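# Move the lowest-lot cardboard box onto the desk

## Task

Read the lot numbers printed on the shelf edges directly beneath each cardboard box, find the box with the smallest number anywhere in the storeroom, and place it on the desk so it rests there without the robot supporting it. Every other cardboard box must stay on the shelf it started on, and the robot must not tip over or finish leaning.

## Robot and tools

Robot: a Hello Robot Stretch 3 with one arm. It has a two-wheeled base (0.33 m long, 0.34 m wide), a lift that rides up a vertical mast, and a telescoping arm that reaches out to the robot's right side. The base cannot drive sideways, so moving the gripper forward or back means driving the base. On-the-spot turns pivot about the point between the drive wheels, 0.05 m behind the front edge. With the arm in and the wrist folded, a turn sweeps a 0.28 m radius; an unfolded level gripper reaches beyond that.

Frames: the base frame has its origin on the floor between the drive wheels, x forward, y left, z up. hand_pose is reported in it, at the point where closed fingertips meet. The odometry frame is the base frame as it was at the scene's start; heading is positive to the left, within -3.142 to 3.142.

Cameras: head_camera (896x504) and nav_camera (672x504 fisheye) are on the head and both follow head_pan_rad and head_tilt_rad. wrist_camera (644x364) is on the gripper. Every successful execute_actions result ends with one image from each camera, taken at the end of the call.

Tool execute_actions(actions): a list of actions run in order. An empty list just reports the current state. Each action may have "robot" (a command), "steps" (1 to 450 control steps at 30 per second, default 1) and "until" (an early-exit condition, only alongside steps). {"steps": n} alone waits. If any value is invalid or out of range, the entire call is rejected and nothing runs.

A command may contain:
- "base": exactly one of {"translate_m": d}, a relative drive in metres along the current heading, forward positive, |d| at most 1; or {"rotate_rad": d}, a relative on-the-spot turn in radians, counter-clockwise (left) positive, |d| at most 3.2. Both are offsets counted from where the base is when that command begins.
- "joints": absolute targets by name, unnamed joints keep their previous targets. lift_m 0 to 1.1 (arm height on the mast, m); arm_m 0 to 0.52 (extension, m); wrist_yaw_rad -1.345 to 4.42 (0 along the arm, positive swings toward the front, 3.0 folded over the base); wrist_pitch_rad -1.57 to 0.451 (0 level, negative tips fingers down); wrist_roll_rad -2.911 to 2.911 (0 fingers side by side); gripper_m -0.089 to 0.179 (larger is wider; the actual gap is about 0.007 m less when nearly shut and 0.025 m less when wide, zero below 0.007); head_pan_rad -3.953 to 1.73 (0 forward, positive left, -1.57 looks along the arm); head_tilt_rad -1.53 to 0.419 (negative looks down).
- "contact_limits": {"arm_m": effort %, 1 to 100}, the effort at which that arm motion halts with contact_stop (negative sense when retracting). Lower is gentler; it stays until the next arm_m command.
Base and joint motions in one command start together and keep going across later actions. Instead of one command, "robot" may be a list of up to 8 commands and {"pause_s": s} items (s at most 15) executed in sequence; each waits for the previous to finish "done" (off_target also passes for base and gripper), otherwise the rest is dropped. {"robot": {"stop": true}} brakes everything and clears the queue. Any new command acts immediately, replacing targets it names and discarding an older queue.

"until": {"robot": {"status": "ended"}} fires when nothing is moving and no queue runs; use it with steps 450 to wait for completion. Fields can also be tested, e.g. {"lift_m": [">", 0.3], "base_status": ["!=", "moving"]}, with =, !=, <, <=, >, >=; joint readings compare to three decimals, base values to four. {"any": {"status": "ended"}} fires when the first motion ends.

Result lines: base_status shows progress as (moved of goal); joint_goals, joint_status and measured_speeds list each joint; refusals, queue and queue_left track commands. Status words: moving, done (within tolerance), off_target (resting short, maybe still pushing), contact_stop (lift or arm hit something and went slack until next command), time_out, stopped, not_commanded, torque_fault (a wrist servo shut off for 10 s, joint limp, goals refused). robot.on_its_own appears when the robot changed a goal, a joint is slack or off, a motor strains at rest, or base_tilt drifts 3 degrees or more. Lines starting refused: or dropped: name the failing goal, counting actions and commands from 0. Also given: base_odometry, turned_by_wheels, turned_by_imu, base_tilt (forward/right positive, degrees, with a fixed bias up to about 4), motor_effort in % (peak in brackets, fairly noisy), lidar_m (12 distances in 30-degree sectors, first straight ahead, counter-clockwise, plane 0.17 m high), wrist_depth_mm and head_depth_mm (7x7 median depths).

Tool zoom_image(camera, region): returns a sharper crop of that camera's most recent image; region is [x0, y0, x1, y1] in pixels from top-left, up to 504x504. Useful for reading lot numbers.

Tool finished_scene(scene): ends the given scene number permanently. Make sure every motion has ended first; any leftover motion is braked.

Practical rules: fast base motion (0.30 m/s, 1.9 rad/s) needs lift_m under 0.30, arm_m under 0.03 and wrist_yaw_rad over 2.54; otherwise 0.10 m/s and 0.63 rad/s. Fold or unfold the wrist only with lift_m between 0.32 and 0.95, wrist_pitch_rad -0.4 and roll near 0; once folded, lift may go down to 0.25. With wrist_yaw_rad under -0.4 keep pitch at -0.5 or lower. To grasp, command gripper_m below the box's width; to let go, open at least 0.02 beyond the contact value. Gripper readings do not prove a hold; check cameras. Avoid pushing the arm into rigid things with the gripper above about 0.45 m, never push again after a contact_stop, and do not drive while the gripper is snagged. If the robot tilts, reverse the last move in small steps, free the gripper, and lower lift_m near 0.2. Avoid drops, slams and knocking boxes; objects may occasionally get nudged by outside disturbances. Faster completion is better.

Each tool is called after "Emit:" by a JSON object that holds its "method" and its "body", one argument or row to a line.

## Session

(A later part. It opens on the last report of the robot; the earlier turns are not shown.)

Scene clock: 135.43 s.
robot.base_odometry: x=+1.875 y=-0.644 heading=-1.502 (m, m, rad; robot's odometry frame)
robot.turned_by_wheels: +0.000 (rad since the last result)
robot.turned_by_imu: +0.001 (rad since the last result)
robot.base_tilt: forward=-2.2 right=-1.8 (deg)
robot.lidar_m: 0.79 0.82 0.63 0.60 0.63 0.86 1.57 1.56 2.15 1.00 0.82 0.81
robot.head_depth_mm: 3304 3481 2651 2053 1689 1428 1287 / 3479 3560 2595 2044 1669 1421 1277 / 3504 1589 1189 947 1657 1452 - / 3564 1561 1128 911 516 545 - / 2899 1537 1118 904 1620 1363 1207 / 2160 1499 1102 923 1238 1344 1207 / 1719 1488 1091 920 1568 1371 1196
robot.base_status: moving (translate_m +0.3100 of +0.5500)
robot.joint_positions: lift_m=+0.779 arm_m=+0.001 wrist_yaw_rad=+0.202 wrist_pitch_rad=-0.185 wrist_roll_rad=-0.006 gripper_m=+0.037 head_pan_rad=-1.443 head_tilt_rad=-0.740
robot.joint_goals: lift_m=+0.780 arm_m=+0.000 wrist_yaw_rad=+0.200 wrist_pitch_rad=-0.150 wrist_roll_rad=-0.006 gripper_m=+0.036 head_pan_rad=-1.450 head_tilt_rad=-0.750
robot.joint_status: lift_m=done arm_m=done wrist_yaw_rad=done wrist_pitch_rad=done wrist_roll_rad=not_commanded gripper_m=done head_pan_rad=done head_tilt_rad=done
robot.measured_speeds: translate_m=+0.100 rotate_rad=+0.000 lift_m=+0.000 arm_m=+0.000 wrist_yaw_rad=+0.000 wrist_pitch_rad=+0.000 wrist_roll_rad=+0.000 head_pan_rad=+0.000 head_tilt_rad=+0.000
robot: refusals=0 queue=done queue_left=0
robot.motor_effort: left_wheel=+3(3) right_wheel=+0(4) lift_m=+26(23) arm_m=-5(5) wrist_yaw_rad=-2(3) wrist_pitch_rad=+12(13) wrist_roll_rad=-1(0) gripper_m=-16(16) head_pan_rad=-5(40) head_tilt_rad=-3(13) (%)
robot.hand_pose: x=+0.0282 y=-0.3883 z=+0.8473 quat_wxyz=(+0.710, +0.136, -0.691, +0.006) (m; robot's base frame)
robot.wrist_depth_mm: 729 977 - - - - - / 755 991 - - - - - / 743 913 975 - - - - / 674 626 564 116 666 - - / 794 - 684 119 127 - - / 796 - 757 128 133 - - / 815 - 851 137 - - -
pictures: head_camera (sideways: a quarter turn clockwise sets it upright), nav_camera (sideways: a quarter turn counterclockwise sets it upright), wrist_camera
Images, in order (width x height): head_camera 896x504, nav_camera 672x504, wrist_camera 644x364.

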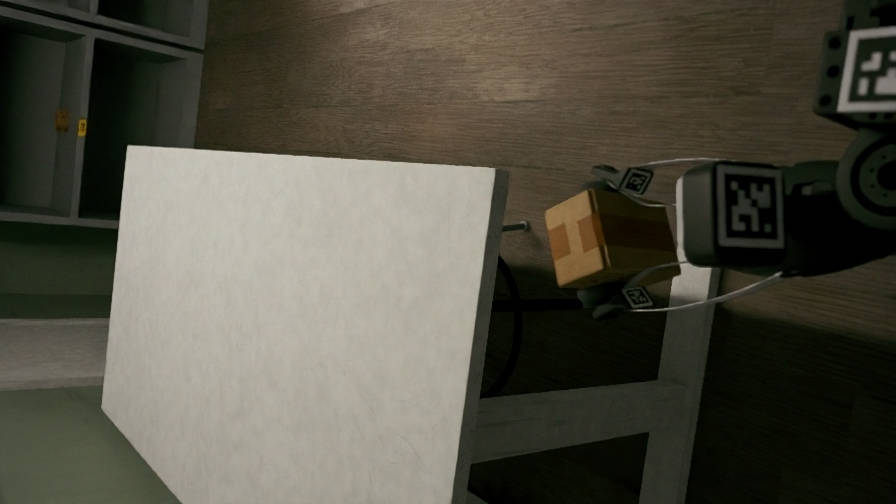

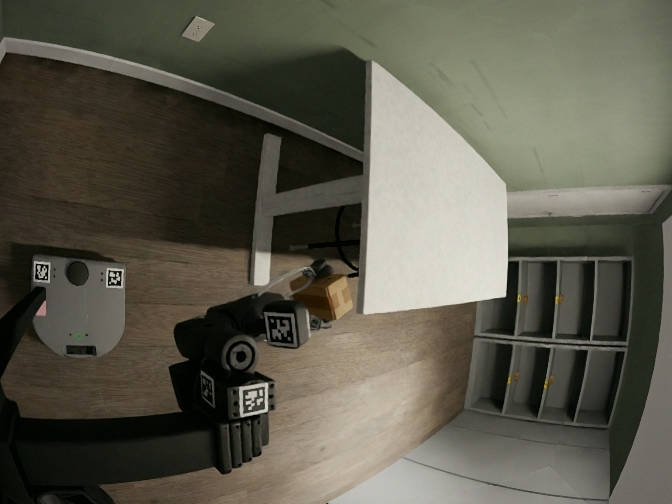

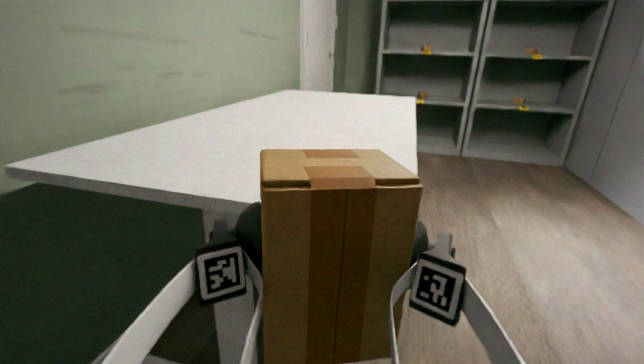

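Emit:
{"method": "execute_actions", "body": {
  "actions": [
    {"robot":{"joints":{"arm_m":0.45,"lift_m":0.75}},"steps":300,"until":{"robot":{"status":"ended"}}}
  ]
}}

Scene clock: 139.97 s.
robot.base_odometry: x=+1.892 y=-0.883 heading=-1.502 (m, m, rad; robot's odometry frame)
robot.turned_by_wheels: +0.000 (rad since the last result)
robot.turned_by_imu: +0.001 (rad since the last result)
robot.base_tilt: forward=-1.2 right=-1.6 (deg)
robot.lidar_m: 0.55 0.57 0.62 0.60 0.62 0.86 1.79 1.81 2.49 0.77 0.77 0.57
robot.head_depth_mm: 3491 3330 1217 928 - - - / 3476 1605 1232 846 1660 1390 1229 / 3626 1575 1232 841 1619 1368 1220 / 3479 1550 1130 912 1529 1353 1219 / 2071 1531 1113 901 1591 1361 1206 / 1538 1500 1102 923 1624 1373 1206 / 1197 1263 1086 917 1501 1370 1197
robot.base_status: done (translate_m +0.5500 of +0.5500)
robot.joint_positions: lift_m=+0.750 arm_m=+0.450 wrist_yaw_rad=+0.201 wrist_pitch_rad=-0.185 wrist_roll_rad=-0.006 gripper_m=+0.037 head_pan_rad=-1.443 head_tilt_rad=-0.741
robot.joint_goals: lift_m=+0.750 arm_m=+0.450 wrist_yaw_rad=+0.200 wrist_pitch_rad=-0.150 wrist_roll_rad=-0.006 gripper_m=+0.036 head_pan_rad=-1.450 head_tilt_rad=-0.750
robot.joint_status: lift_m=done arm_m=done wrist_yaw_rad=done wrist_pitch_rad=done wrist_roll_rad=not_commanded gripper_m=done head_pan_rad=done head_tilt_rad=done
robot.measured_speeds: translate_m=+0.000 rotate_rad=+0.000 lift_m=+0.000 arm_m=+0.000 wrist_yaw_rad=+0.000 wrist_pitch_rad=+0.000 wrist_roll_rad=+0.000 head_pan_rad=+0.000 head_tilt_rad=+0.000
robot: refusals=0 queue=done queue_left=0
robot.motor_effort: left_wheel=+1(3) right_wheel=-3(4) lift_m=+11(25) arm_m=+4(4) wrist_yaw_rad=-1(2) wrist_pitch_rad=+12(12) wrist_roll_rad=-1(1) gripper_m=-16(16) head_pan_rad=-4(5) head_tilt_rad=-4(4) (%)
robot.hand_pose: x=+0.0279 y=-0.8370 z=+0.8184 quat_wxyz=(+0.710, +0.136, -0.691, +0.006) (m; robot's base frame)
robot.wrist_depth_mm: 502 653 - - - - - / 511 676 - - - - - / 518 665 832 863 893 - - / 474 482 492 117 442 533 - / 343 345 347 119 126 367 377 / 268 270 250 127 134 285 286 / 219 223 218 137 221 232 233
pictures: head_camera (sideways: a quarter turn clockwise sets it upright), nav_camera (sideways: a quarter turn counterclockwise sets it upright), wrist_camera
Images, in order (width x height): head_camera 896x504, nav_camera 672x504, wrist_camera 644x364.

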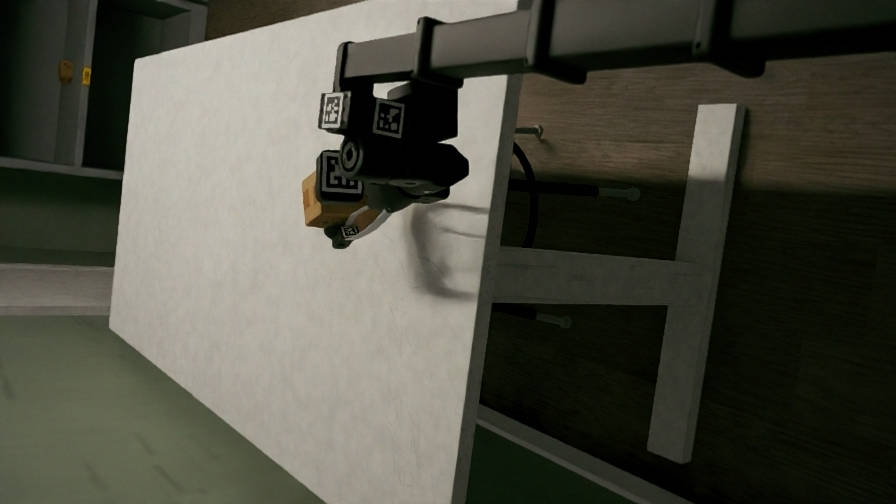

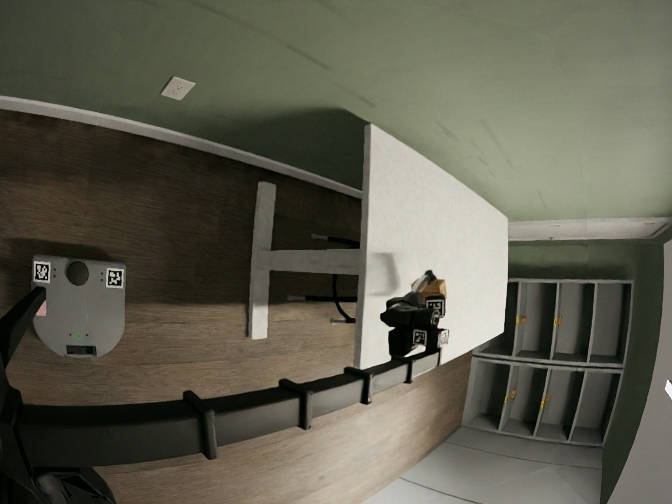

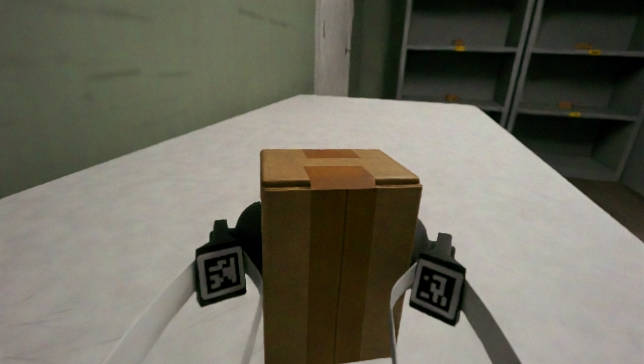

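Emit:
{"method": "execute_actions", "body": {
  "actions": [
    {"robot":{"joints":{"lift_m":0.694}},"steps":300,"until":{"robot":{"status":"ended"}}}
  ]
}}

Scene clock: 141.43 s.
robot.base_odometry: x=+1.892 y=-0.883 heading=-1.502 (m, m, rad; robot's odometry frame)
robot.turned_by_wheels: +0.000 (rad since the last result)
robot.turned_by_imu: +0.000 (rad since the last result)
robot.base_tilt: forward=-1.4 right=-1.7 (deg)
robot.lidar_m: 0.55 0.57 0.62 0.60 0.63 0.86 1.79 1.81 2.49 0.77 0.77 0.57
robot.head_depth_mm: 3479 3314 1168 924 1679 - - / 3475 1606 1155 - 1675 1387 1225 / 3626 1580 1149 - 1622 1367 1224 / 3426 1556 1130 913 1526 1352 1216 / 2079 1531 1117 903 1590 1358 1208 / 1542 1504 1104 924 1616 1375 1199 / 1199 1263 1087 916 1504 1367 1198
robot.base_status: done (translate_m +0.5500 of +0.5500)
robot.joint_positions: lift_m=+0.695 arm_m=+0.450 wrist_yaw_rad=+0.201 wrist_pitch_rad=-0.169 wrist_roll_rad=-0.006 gripper_m=+0.037 head_pan_rad=-1.443 head_tilt_rad=-0.741
robot.joint_goals: lift_m=+0.694 arm_m=+0.450 wrist_yaw_rad=+0.200 wrist_pitch_rad=-0.150 wrist_roll_rad=-0.006 gripper_m=+0.036 head_pan_rad=-1.450 head_tilt_rad=-0.750
robot.joint_status: lift_m=done arm_m=done wrist_yaw_rad=done wrist_pitch_rad=done wrist_roll_rad=not_commanded gripper_m=done head_pan_rad=done head_tilt_rad=done
robot.measured_speeds: translate_m=+0.000 rotate_rad=+0.000 lift_m=+0.000 arm_m=+0.000 wrist_yaw_rad=+0.000 wrist_pitch_rad=+0.000 wrist_roll_rad=+0.000 head_pan_rad=+0.000 head_tilt_rad=+0.000
robot: refusals=0 queue=done queue_left=0
robot.motor_effort: left_wheel=+1(1) right_wheel=-2(3) lift_m=+11(11) arm_m=+3(3) wrist_yaw_rad=-1(1) wrist_pitch_rad=+6(12) wrist_roll_rad=+0(1) gripper_m=-16(16) head_pan_rad=-4(4) head_tilt_rad=-3(3) (%)
robot.hand_pose: x=+0.0281 y=-0.8381 z=+0.7664 quat_wxyz=(+0.710, +0.130, -0.692, +0.011) (m; robot's base frame)
robot.wrist_depth_mm: 493 667 991 - - - - / 512 669 - - - - - / 510 592 632 662 686 703 - / 344 354 358 117 324 391 404 / 245 251 252 119 127 269 276 / 193 195 180 127 134 205 207 / 157 158 158 137 158 166 167
pictures: head_camera (sideways: a quarter turn clockwise sets it upright), nav_camera (sideways: a quarter turn counterclockwise sets it upright), wrist_camera
Images, in order (width x height): head_camera 896x504, nav_camera 672x504, wrist_camera 644x364.

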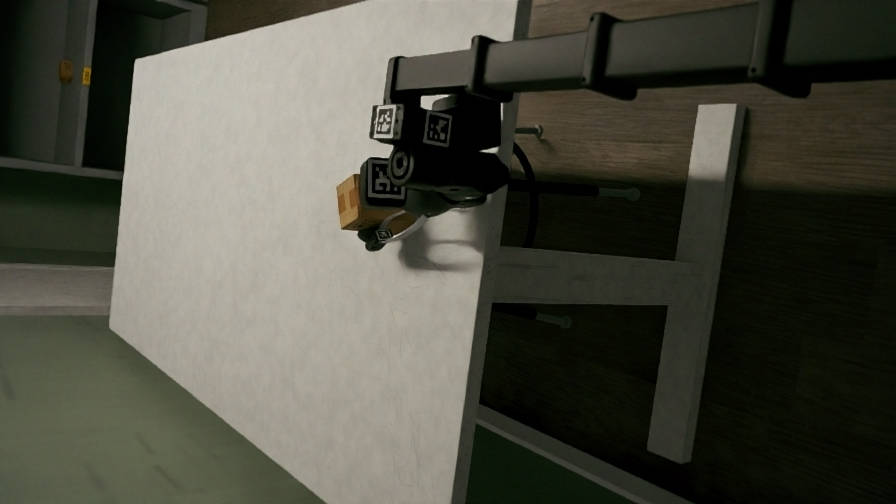

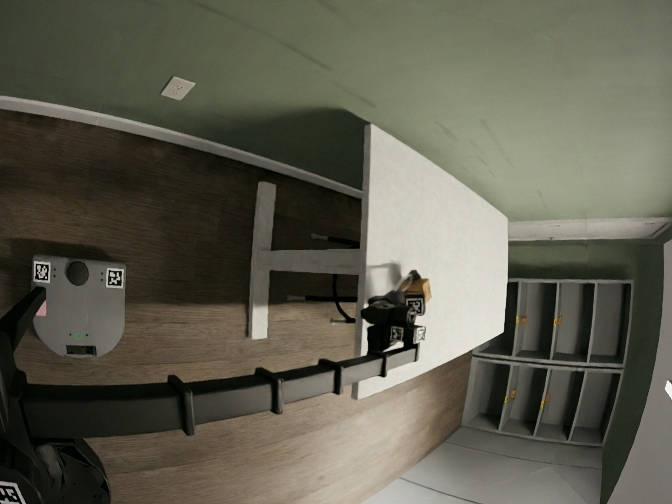

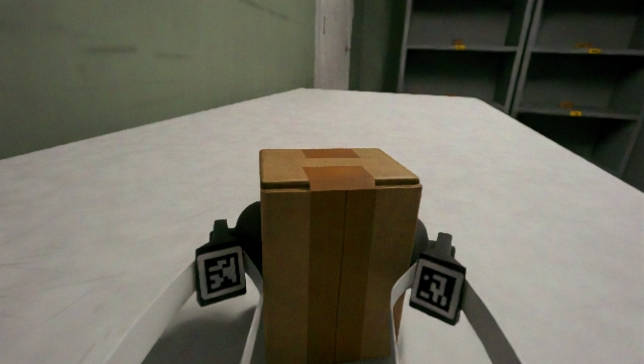

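Emit:
{"method": "execute_actions", "body": {
  "actions": [
    {"robot":[{"joints":{"gripper_m":0.14,"head_pan_rad":-1.62,"head_tilt_rad":-0.2}},{"joints":{"arm_m":0.37,"lift_m":0.70}}],"steps":300,"until":{"robot":{"status":"ended"}}}
  ]
}}

Scene clock: 144.77 s.
robot.base_odometry: x=+1.892 y=-0.883 heading=-1.502 (m, m, rad; robot's odometry frame)
robot.turned_by_wheels: +0.000 (rad since the last result)
robot.turned_by_imu: +0.001 (rad since the last result)
robot.base_tilt: forward=-1.3 right=-1.6 (deg)
robot.lidar_m: 0.55 0.57 0.62 0.60 0.63 0.86 1.79 1.81 2.48 0.77 0.77 0.57
robot.head_depth_mm: 2926 3943 - - 3844 2558 1896 / 2774 3933 - - 3858 2529 855 / 2987 3900 - - 3566 1136 880 / 3045 3899 - - 1709 1124 907 / 3069 3898 - - 1686 1115 836 / 2907 3447 3617 3769 1660 1109 848 / 2058 2098 2161 2222 1644 1098 828
robot.base_status: done (translate_m +0.5500 of +0.5500)
robot.joint_positions: lift_m=+0.700 arm_m=+0.370 wrist_yaw_rad=+0.201 wrist_pitch_rad=-0.169 wrist_roll_rad=-0.006 gripper_m=+0.140 head_pan_rad=-1.613 head_tilt_rad=-0.211
robot.joint_goals: lift_m=+0.700 arm_m=+0.370 wrist_yaw_rad=+0.200 wrist_pitch_rad=-0.150 wrist_roll_rad=-0.006 gripper_m=+0.140 head_pan_rad=-1.620 head_tilt_rad=-0.200
robot.joint_status: lift_m=done arm_m=done wrist_yaw_rad=done wrist_pitch_rad=done wrist_roll_rad=not_commanded gripper_m=done head_pan_rad=done head_tilt_rad=done
robot.measured_speeds: translate_m=+0.000 rotate_rad=+0.000 lift_m=+0.000 arm_m=+0.000 wrist_yaw_rad=+0.000 wrist_pitch_rad=+0.000 wrist_roll_rad=+0.000 head_pan_rad=+0.000 head_tilt_rad=+0.000
robot: refusals=0 queue=done queue_left=0
robot.motor_effort: left_wheel=+1(2) right_wheel=-3(3) lift_m=+26(29) arm_m=-5(5) wrist_yaw_rad=-1(1) wrist_pitch_rad=+6(6) wrist_roll_rad=+0(0) gripper_m=+1(82) head_pan_rad=-5(23) head_tilt_rad=+5(27) (%)
robot.hand_pose: x=+0.0281 y=-0.7590 z=+0.7714 quat_wxyz=(+0.710, +0.130, -0.692, +0.011) (m; robot's base frame)
robot.wrist_depth_mm: 504 673 - - - - - / 510 667 - - - - - / 514 627 645 584 711 729 - / 363 366 375 200 339 403 414 / 255 273 265 214 246 297 286 / 201 - 203 208 211 - 216 / - 165 167 168 170 166 175
pictures: head_camera (sideways: a quarter turn clockwise sets it upright), nav_camera (sideways: a quarter turn counterclockwise sets it upright), wrist_camera
Images, in order (width x height): head_camera 896x504, nav_camera 672x504, wrist_camera 644x364.

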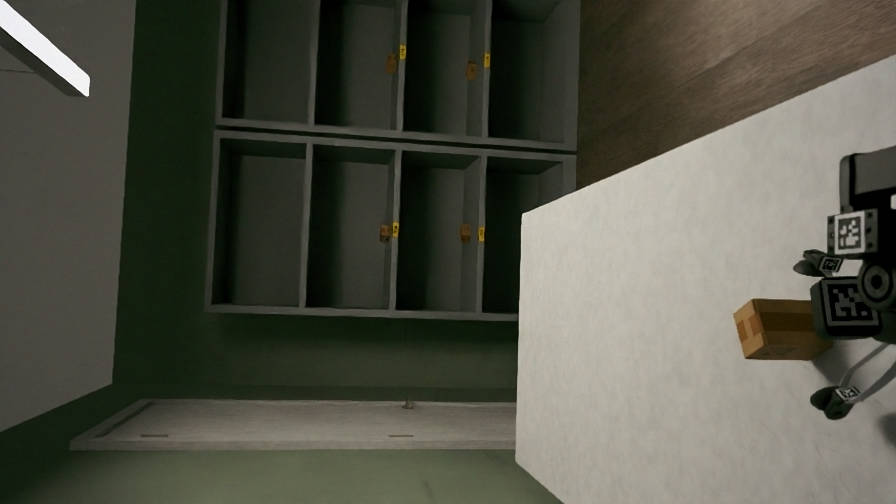

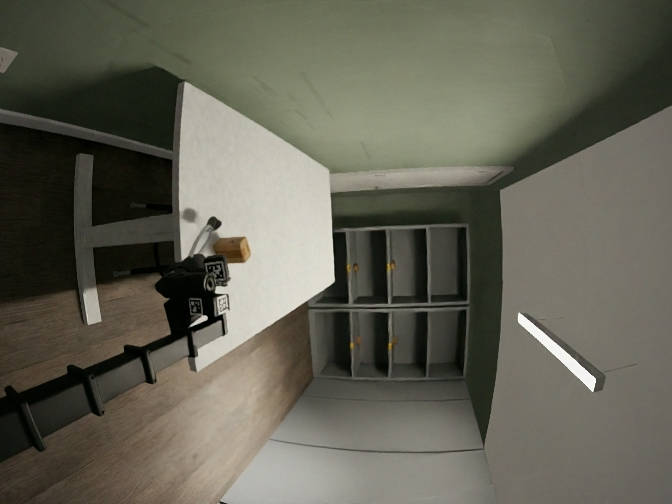

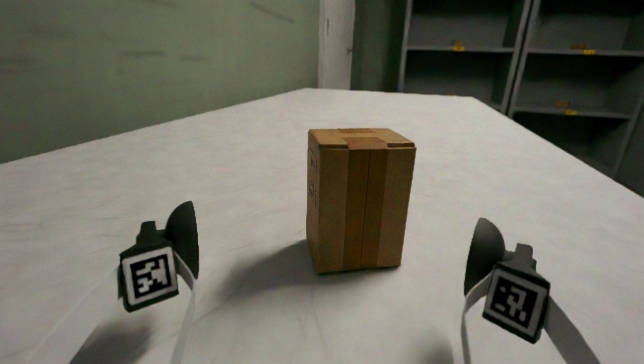

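Emit:
{"method": "zoom_image", "body": {
  "camera": "head_camera",
  "region": [385, 35, 425, 75]
}}

Emit:
{"method": "zoom_image", "body": {
  "camera": "head_camera",
  "region": [467, 42, 507, 82]
}}

Emit:
{"method": "zoom_image", "body": {
  "camera": "head_camera",
  "region": [378, 210, 418, 250]
}}

Emit:
{"method": "zoom_image", "body": {
  "camera": "head_camera",
  "region": [462, 215, 502, 255]
}}

Region (385, 35, 425, 75) of head_camera's 896x504 image, scaled by 12.600, with more detail than that image has.

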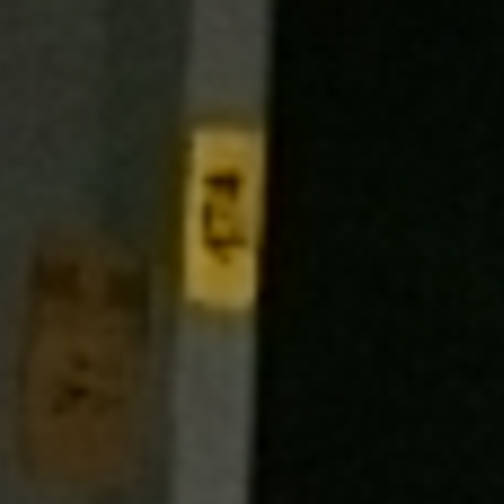

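Region (467, 42, 507, 82) of head_camera's 896x504 image, scaled by 12.600, with more detail than that image has.

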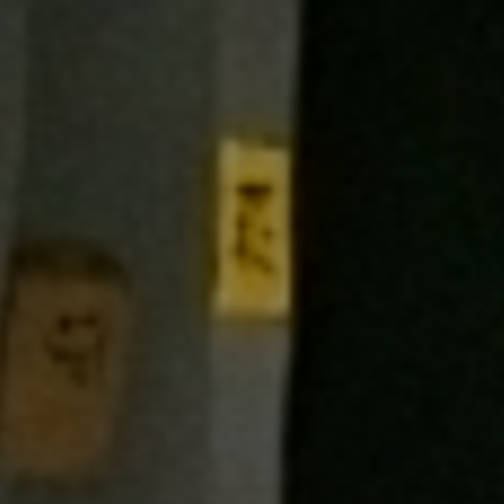

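Region (378, 210, 418, 250) of head_camera's 896x504 image, scaled by 12.600, with more detail than that image has.

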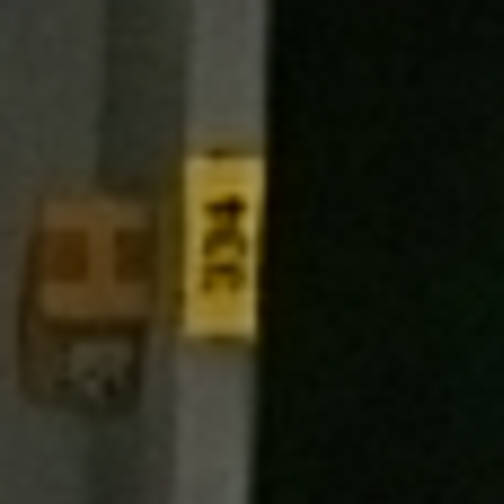

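Region (462, 215, 502, 255) of head_camera's 896x504 image, scaled by 12.600, with more detail than that image has.

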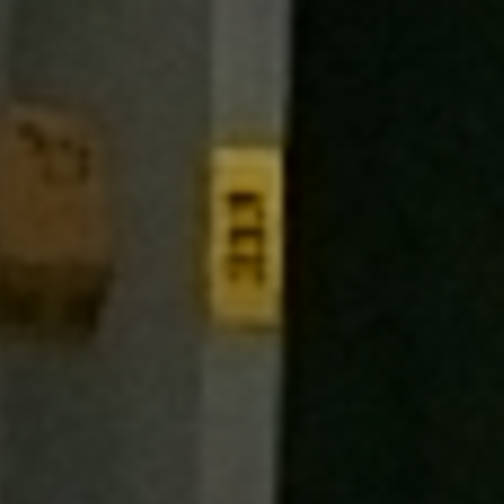

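Emit:
{"method": "execute_actions", "body": {
  "actions": []
}}

Emit:
{"method": "zoom_image", "body": {
  "camera": "head_camera",
  "region": [452, 205, 512, 265]
}}

Scene clock: 144.97 s.
robot.base_odometry: x=+1.892 y=-0.883 heading=-1.502 (m, m, rad; robot's odometry frame)
robot.turned_by_wheels: +0.000 (rad since the last result)
robot.turned_by_imu: +0.000 (rad since the last result)
robot.base_tilt: forward=-1.4 right=-1.6 (deg)
robot.lidar_m: 0.55 0.57 0.62 0.60 0.62 0.86 1.79 1.81 2.49 0.77 0.77 0.57
robot.head_depth_mm: 2923 3935 - - 3851 2538 1901 / 2779 3945 - - 3841 2536 853 / 2982 3869 - - 3540 1143 880 / 3046 3907 - - 1712 1126 912 / 3046 3891 - - 1684 1121 834 / 2907 3466 3568 3764 1657 1108 846 / 2070 2106 2162 2200 1647 1097 826
robot.base_status: done (translate_m +0.5500 of +0.5500)
robot.joint_positions: lift_m=+0.700 arm_m=+0.370 wrist_yaw_rad=+0.201 wrist_pitch_rad=-0.169 wrist_roll_rad=-0.006 gripper_m=+0.140 head_pan_rad=-1.613 head_tilt_rad=-0.211
robot.joint_goals: lift_m=+0.700 arm_m=+0.370 wrist_yaw_rad=+0.200 wrist_pitch_rad=-0.150 wrist_roll_rad=-0.006 gripper_m=+0.140 head_pan_rad=-1.620 head_tilt_rad=-0.200
robot.joint_status: lift_m=done arm_m=done wrist_yaw_rad=done wrist_pitch_rad=done wrist_roll_rad=not_commanded gripper_m=done head_pan_rad=done head_tilt_rad=done
robot.measured_speeds: translate_m=+0.000 rotate_rad=+0.000 lift_m=+0.000 arm_m=+0.000 wrist_yaw_rad=+0.000 wrist_pitch_rad=+0.000 wrist_roll_rad=+0.000 head_pan_rad=+0.000 head_tilt_rad=+0.000
robot: refusals=0 queue=done queue_left=0
robot.motor_effort: left_wheel=+1(1) right_wheel=-2(2) lift_m=+26(26) arm_m=-6(5) wrist_yaw_rad=-1(1) wrist_pitch_rad=+6(6) wrist_roll_rad=+0(1) gripper_m=+1(0) head_pan_rad=-5(5) head_tilt_rad=+5(5) (%)
robot.hand_pose: x=+0.0281 y=-0.7590 z=+0.7714 quat_wxyz=(+0.710, +0.130, -0.692, +0.011) (m; robot's base frame)
robot.wrist_depth_mm: 506 665 984 - - - - / 505 664 - - - - - / 505 619 642 585 710 748 - / 359 370 375 200 340 407 421 / 255 273 265 213 245 296 285 / 200 - 204 207 209 - 215 / - 164 166 169 171 166 175
pictures: head_camera (sideways: a quarter turn clockwise sets it upright), nav_camera (sideways: a quarter turn counterclockwise sets it upright), wrist_camera
Images, in order (width x height): head_camera 896x504, nav_camera 672x504, wrist_camera 644x364.

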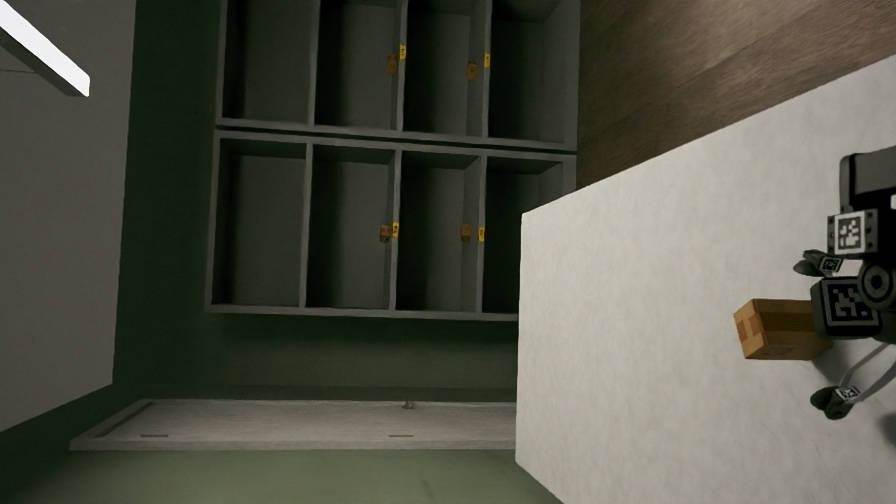

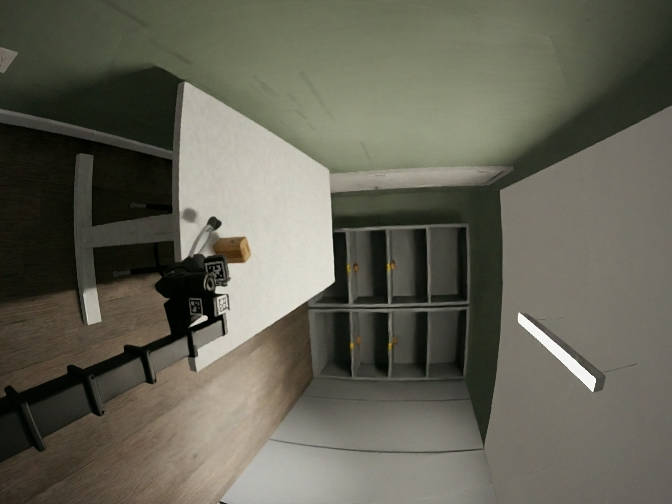

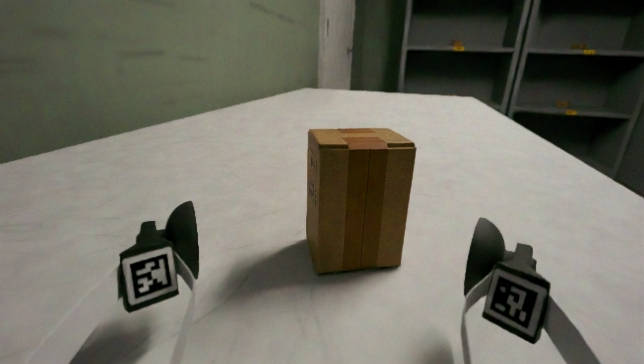

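Region (452, 205, 512, 265) of head_camera's 896x504 image, scaled by 8.400, with more detail than that image has.

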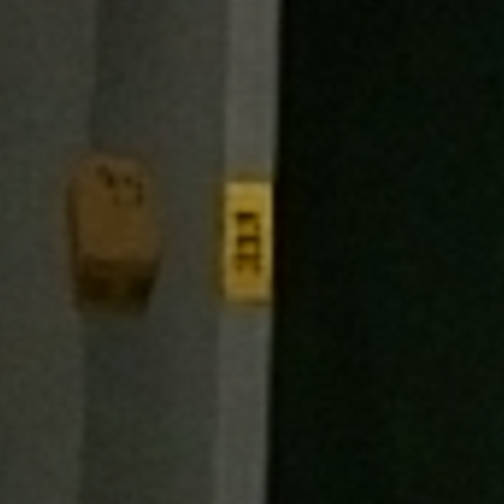

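Emit:
{"method": "execute_actions", "body": {
  "actions": [
    {"robot":{"joints":{"head_tilt_rad":-0.25,"head_pan_rad":-1.60}},"steps":30,"until":{"robot":{"status":"ended"}}},
    {"steps":4}
  ]
}}

Scene clock: 145.73 s.
robot.base_odometry: x=+1.892 y=-0.883 heading=-1.502 (m, m, rad; robot's odometry frame)
robot.turned_by_wheels: +0.000 (rad since the last result)
robot.turned_by_imu: +0.000 (rad since the last result)
robot.base_tilt: forward=-1.5 right=-1.7 (deg)
robot.lidar_m: 0.55 0.57 0.62 0.60 0.62 0.86 1.79 1.81 2.49 0.77 0.77 0.57
robot.head_depth_mm: 3249 3916 - - 3538 2407 1809 / 3264 3871 3642 - 3537 2289 816 / 3338 3861 - - 1808 1069 870 / 3410 3881 - - 1558 1060 - / 3472 3857 - - 1533 1047 839 / 3021 3161 3462 3557 1515 1042 780 / 2022 2052 2097 2147 1498 1032 789
robot.base_status: done (translate_m +0.5500 of +0.5500)
robot.joint_positions: lift_m=+0.700 arm_m=+0.370 wrist_yaw_rad=+0.201 wrist_pitch_rad=-0.169 wrist_roll_rad=-0.006 gripper_m=+0.140 head_pan_rad=-1.607 head_tilt_rad=-0.247
robot.joint_goals: lift_m=+0.700 arm_m=+0.370 wrist_yaw_rad=+0.200 wrist_pitch_rad=-0.150 wrist_roll_rad=-0.006 gripper_m=+0.140 head_pan_rad=-1.600 head_tilt_rad=-0.250
robot.joint_status: lift_m=done arm_m=done wrist_yaw_rad=done wrist_pitch_rad=done wrist_roll_rad=not_commanded gripper_m=done head_pan_rad=done head_tilt_rad=done
robot.measured_speeds: translate_m=+0.000 rotate_rad=+0.000 lift_m=+0.000 arm_m=+0.000 wrist_yaw_rad=+0.000 wrist_pitch_rad=+0.000 wrist_roll_rad=+0.000 head_pan_rad=+0.000 head_tilt_rad=+0.000
robot: refusals=0 queue=done queue_left=0
robot.motor_effort: left_wheel=+1(2) right_wheel=-2(2) lift_m=+26(26) arm_m=-5(6) wrist_yaw_rad=-1(1) wrist_pitch_rad=+6(6) wrist_roll_rad=-1(0) gripper_m=+0(1) head_pan_rad=+3(5) head_tilt_rad=-1(6) (%)
robot.hand_pose: x=+0.0281 y=-0.7590 z=+0.7714 quat_wxyz=(+0.710, +0.130, -0.692, +0.011) (m; robot's base frame)
robot.wrist_depth_mm: 506 656 983 - - - - / 517 670 - - - - - / 507 609 646 580 716 741 - / 361 366 374 199 340 407 418 / 255 272 266 213 245 295 283 / 200 - 204 209 211 - 218 / - 165 166 169 170 165 174
pictures: head_camera (sideways: a quarter turn clockwise sets it upright), nav_camera (sideways: a quarter turn counterclockwise sets it upright), wrist_camera
Images, in order (width x height): head_camera 896x504, nav_camera 672x504, wrist_camera 644x364.

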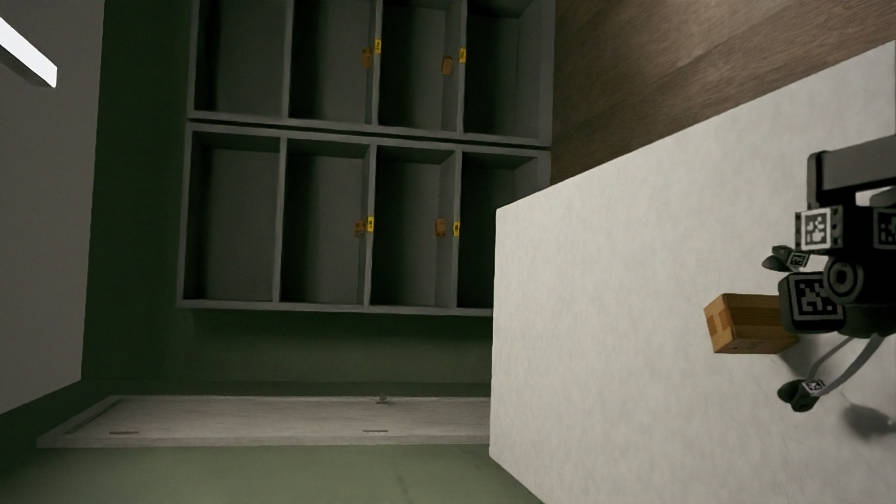

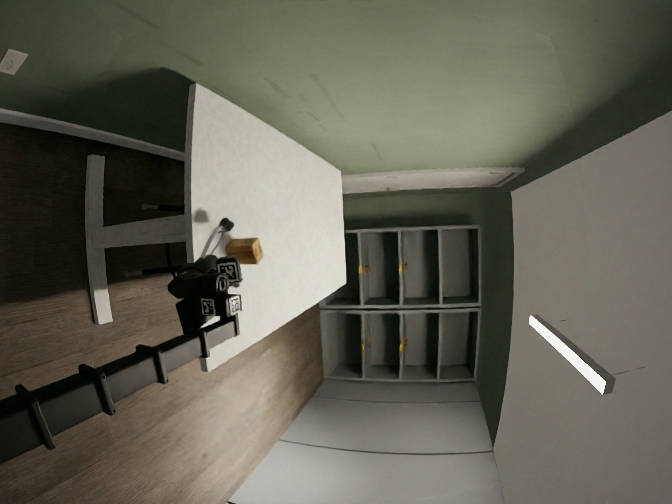

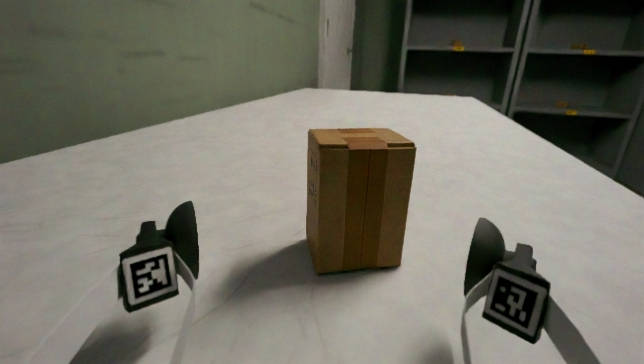

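Emit:
{"method": "zoom_image", "body": {
  "camera": "head_camera",
  "region": [440, 212, 472, 244]
}}

Emit:
{"method": "zoom_image", "body": {
  "camera": "head_camera",
  "region": [354, 208, 386, 240]
}}

Region (440, 212, 472, 244) of head_camera's 896x504 image, scaled by 15.750, with more detail than that image has.

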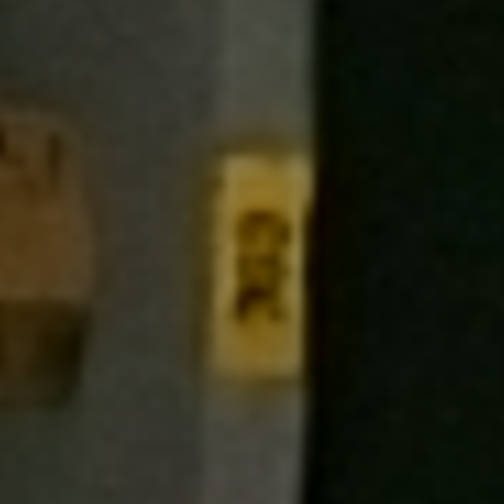

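Region (354, 208, 386, 240) of head_camera's 896x504 image, scaled by 15.750, with more detail than that image has.

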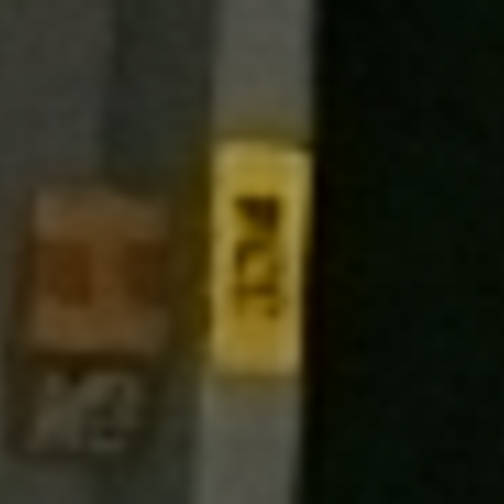

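Emit:
{"method": "execute_actions", "body": {
  "actions": [
    {"robot":{"joints":{"head_tilt_rad":-0.29,"head_pan_rad":-1.64}},"steps":30,"until":{"robot":{"status":"ended"}}},
    {"steps":4}
  ]
}}

Scene clock: 146.57 s.
robot.base_odometry: x=+1.892 y=-0.883 heading=-1.502 (m, m, rad; robot's odometry frame)
robot.turned_by_wheels: +0.000 (rad since the last result)
robot.turned_by_imu: +0.000 (rad since the last result)
robot.base_tilt: forward=-1.4 right=-1.4 (deg)
robot.lidar_m: 0.55 0.57 0.62 0.60 0.62 0.86 1.79 1.81 2.50 0.77 0.77 0.57
robot.head_depth_mm: 3702 3959 - - 3220 2249 1737 / 3769 3877 - - 3206 2226 801 / 3764 3837 - 3960 1730 999 - / 3731 3835 - - 1411 1031 - / 3684 3787 - 3938 1394 911 - / 3417 3765 3954 3154 1382 975 781 / 2208 2303 2353 2101 1364 968 778
robot.base_status: done (translate_m +0.5500 of +0.5500)
robot.joint_positions: lift_m=+0.700 arm_m=+0.370 wrist_yaw_rad=+0.201 wrist_pitch_rad=-0.169 wrist_roll_rad=-0.006 gripper_m=+0.140 head_pan_rad=-1.633 head_tilt_rad=-0.286
robot.joint_goals: lift_m=+0.700 arm_m=+0.370 wrist_yaw_rad=+0.200 wrist_pitch_rad=-0.150 wrist_roll_rad=-0.006 gripper_m=+0.140 head_pan_rad=-1.640 head_tilt_rad=-0.290
robot.joint_status: lift_m=done arm_m=done wrist_yaw_rad=done wrist_pitch_rad=done wrist_roll_rad=not_commanded gripper_m=done head_pan_rad=done head_tilt_rad=done
robot.measured_speeds: translate_m=+0.000 rotate_rad=+0.000 lift_m=+0.000 arm_m=+0.000 wrist_yaw_rad=+0.000 wrist_pitch_rad=+0.000 wrist_roll_rad=+0.000 head_pan_rad=+0.000 head_tilt_rad=+0.000
robot: refusals=0 queue=done queue_left=0
robot.motor_effort: left_wheel=+2(1) right_wheel=-3(2) lift_m=+26(26) arm_m=-5(6) wrist_yaw_rad=-1(1) wrist_pitch_rad=+6(6) wrist_roll_rad=+0(0) gripper_m=+0(1) head_pan_rad=-4(10) head_tilt_rad=-1(7) (%)
robot.hand_pose: x=+0.0281 y=-0.7590 z=+0.7714 quat_wxyz=(+0.710, +0.130, -0.692, +0.011) (m; robot's base frame)
robot.wrist_depth_mm: 494 677 - - - - - / 516 673 - - - - - / 515 625 649 575 701 718 - / 359 364 373 199 337 405 413 / 254 273 265 214 245 295 283 / 199 - 206 208 209 - 215 / - 164 166 168 171 166 174
pictures: head_camera (sideways: a quarter turn clockwise sets it upright), nav_camera (sideways: a quarter turn counterclockwise sets it upright), wrist_camera
Images, in order (width x height): head_camera 896x504, nav_camera 672x504, wrist_camera 644x364.

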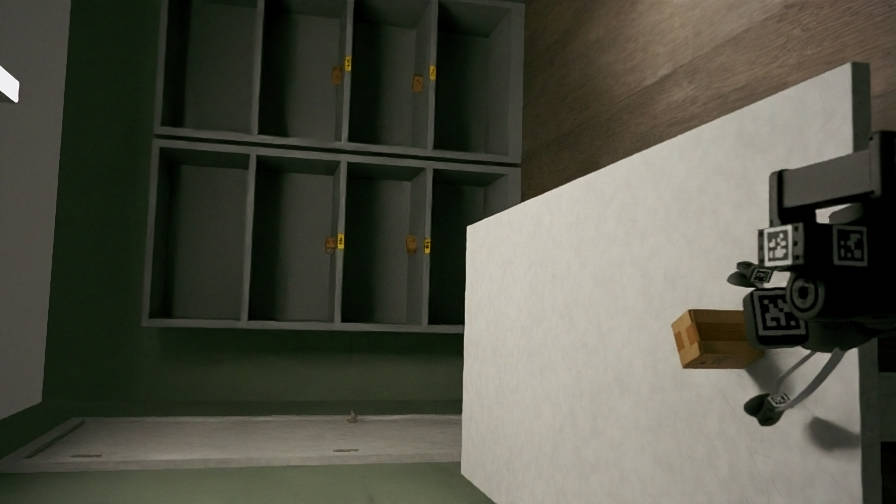

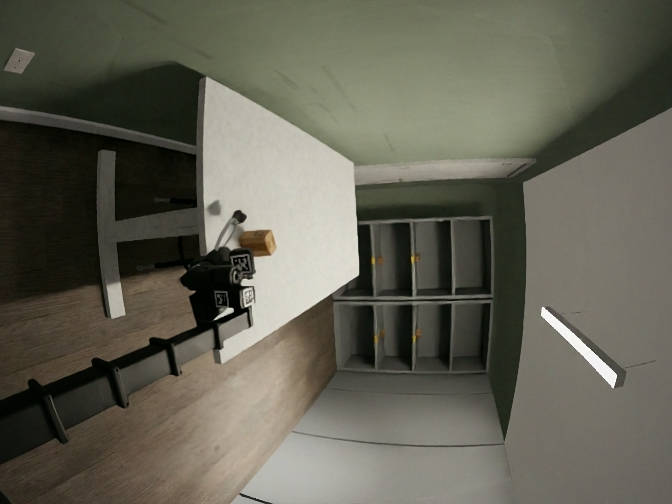

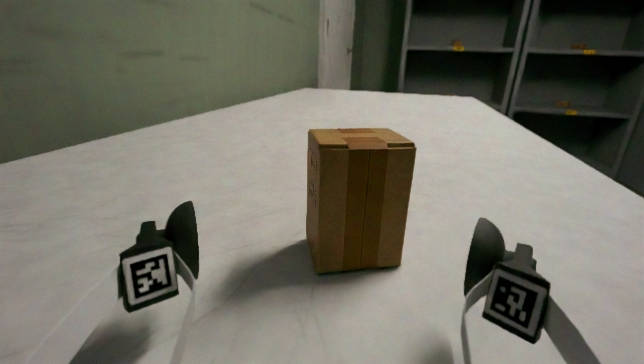

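Emit:
{"method": "zoom_image", "body": {
  "camera": "head_camera",
  "region": [411, 230, 443, 262]
}}

Emit:
{"method": "zoom_image", "body": {
  "camera": "head_camera",
  "region": [325, 225, 357, 257]
}}

Region (411, 230, 443, 262) of head_camera's 896x504 image, scaled by 15.750, with more detail than that image has.

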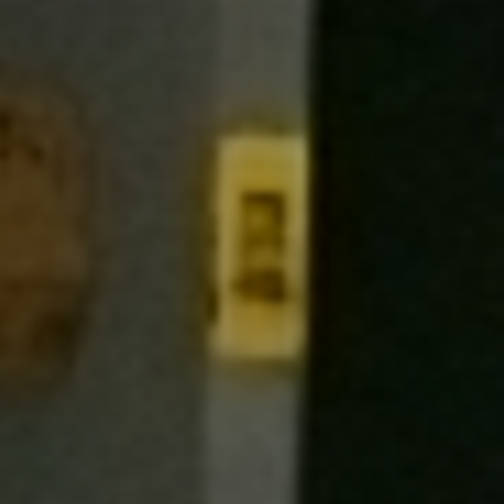

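Region (325, 225, 357, 257) of head_camera's 896x504 image, scaled by 15.750, with more detail than that image has.

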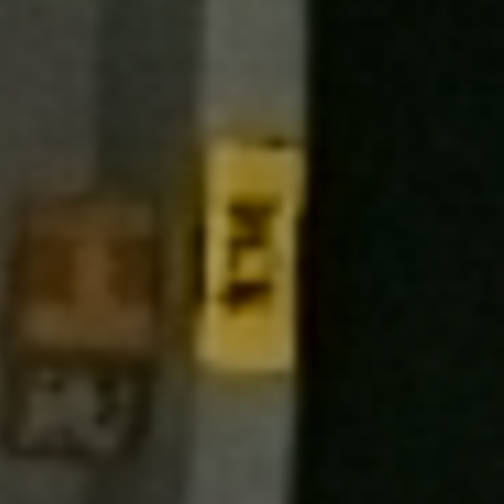

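Emit:
{"method": "execute_actions", "body": {
  "actions": [
    {"robot":{"joints":{"arm_m":0.0,"head_pan_rad":0.0,"head_tilt_rad":-0.2}},"steps":200,"until":{"robot":{"arm_m":["<",0.12]}}},
    {"robot":{"base":{"translate_m":-0.9}},"steps":200,"until":{"robot":{"arm_m":["<",0.01]}}},
    {"robot":{"joints":{"lift_m":0.285,"wrist_pitch_rad":-0.4,"wrist_yaw_rad":2.6,"gripper_m":0.03}},"steps":300,"until":{"robot":{"lift_m":["<",0.293]}}},
    {"robot":{"base":{"translate_m":-0.42}},"steps":300,"until":{"robot":{"status":"ended"}}}
  ]
}}

Scene clock: 157.70 s.
robot.base_odometry: x=+1.830 y=+0.012 heading=-1.502 (m, m, rad; robot's odometry frame)
robot.turned_by_wheels: +0.000 (rad since the last result)
robot.turned_by_imu: +0.003 (rad since the last result)
robot.base_tilt: forward=-1.4 right=-1.7 (deg)
robot.lidar_m: 1.44 0.86 0.63 0.61 0.63 0.87 2.31 0.95 1.22 3.40 1.29 1.23
robot.head_depth_mm: 1306 1334 1379 1420 1472 1510 1561 / 1302 1332 1375 1422 1471 1513 1556 / 1295 1337 1381 1412 1468 1508 1562 / 1299 1331 1374 1414 1459 1514 1551 / 1297 1330 1373 1412 1459 1499 1552 / 1292 1327 1366 1410 1453 1498 1547 / 1293 1329 1363 1403 1450 1496 1546
robot.base_status: done (translate_m -0.4200 of -0.4200)
robot.joint_positions: lift_m=+0.285 arm_m=+0.001 wrist_yaw_rad=+2.599 wrist_pitch_rad=-0.416 wrist_roll_rad=-0.006 gripper_m=+0.030 head_pan_rad=-0.007 head_tilt_rad=-0.210
robot.joint_goals: lift_m=+0.285 arm_m=+0.000 wrist_yaw_rad=+2.600 wrist_pitch_rad=-0.400 wrist_roll_rad=-0.006 gripper_m=+0.030 head_pan_rad=+0.000 head_tilt_rad=-0.200
robot.joint_status: lift_m=done arm_m=done wrist_yaw_rad=done wrist_pitch_rad=done wrist_roll_rad=not_commanded gripper_m=done head_pan_rad=done head_tilt_rad=done
robot.measured_speeds: translate_m=+0.000 rotate_rad=+0.000 lift_m=+0.000 arm_m=+0.000 wrist_yaw_rad=+0.000 wrist_pitch_rad=+0.000 wrist_roll_rad=+0.000 head_pan_rad=+0.000 head_tilt_rad=+0.000
robot: refusals=0 queue=done queue_left=0
robot.motor_effort: left_wheel=+2(4) right_wheel=-2(10) lift_m=+11(29) arm_m=-5(5) wrist_yaw_rad=+2(3) wrist_pitch_rad=+6(6) wrist_roll_rad=+0(0) gripper_m=+0(80) head_pan_rad=+3(53) head_tilt_rad=+4(12) (%)
robot.hand_pose: x=+0.0948 y=+0.0464 z=+0.2986 quat_wxyz=(+0.327, +0.703, -0.044, +0.630) (m; robot's base frame)
robot.wrist_depth_mm: 504 556 631 709 817 - - / 528 601 669 758 911 - - / 574 629 716 871 930 998 992 / 609 677 751 747 740 749 761 / 599 593 581 602 610 617 611 / - 499 519 497 511 512 519 / - - 438 438 440 440 439
pictures: head_camera (sideways: a quarter turn clockwise sets it upright), nav_camera (sideways: a quarter turn counterclockwise sets it upright), wrist_camera
Images, in order (width x height): head_camera 896x504, nav_camera 672x504, wrist_camera 644x364.

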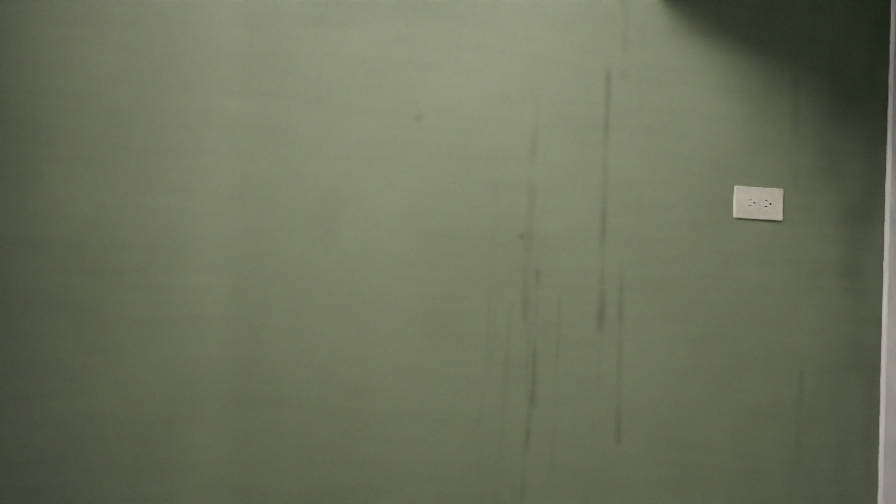

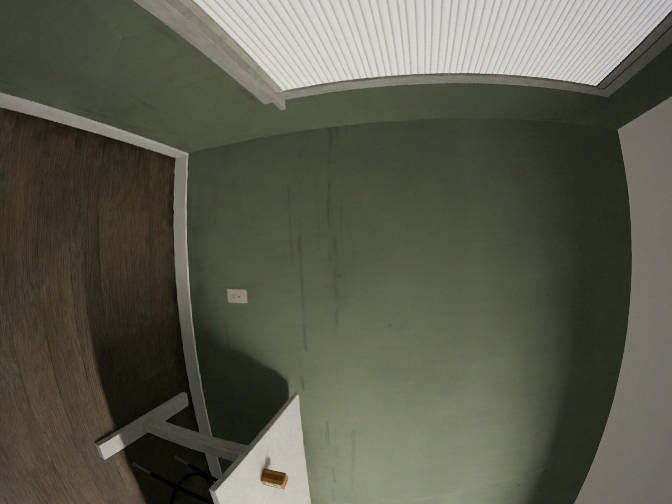

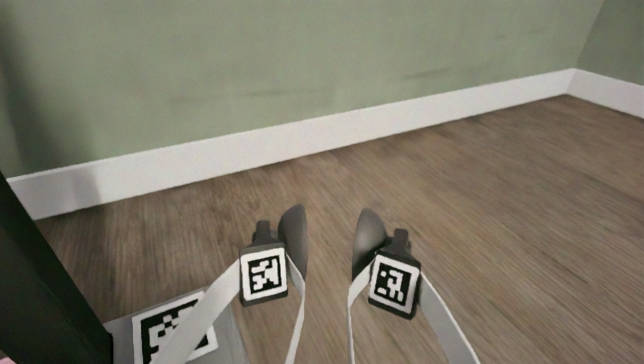

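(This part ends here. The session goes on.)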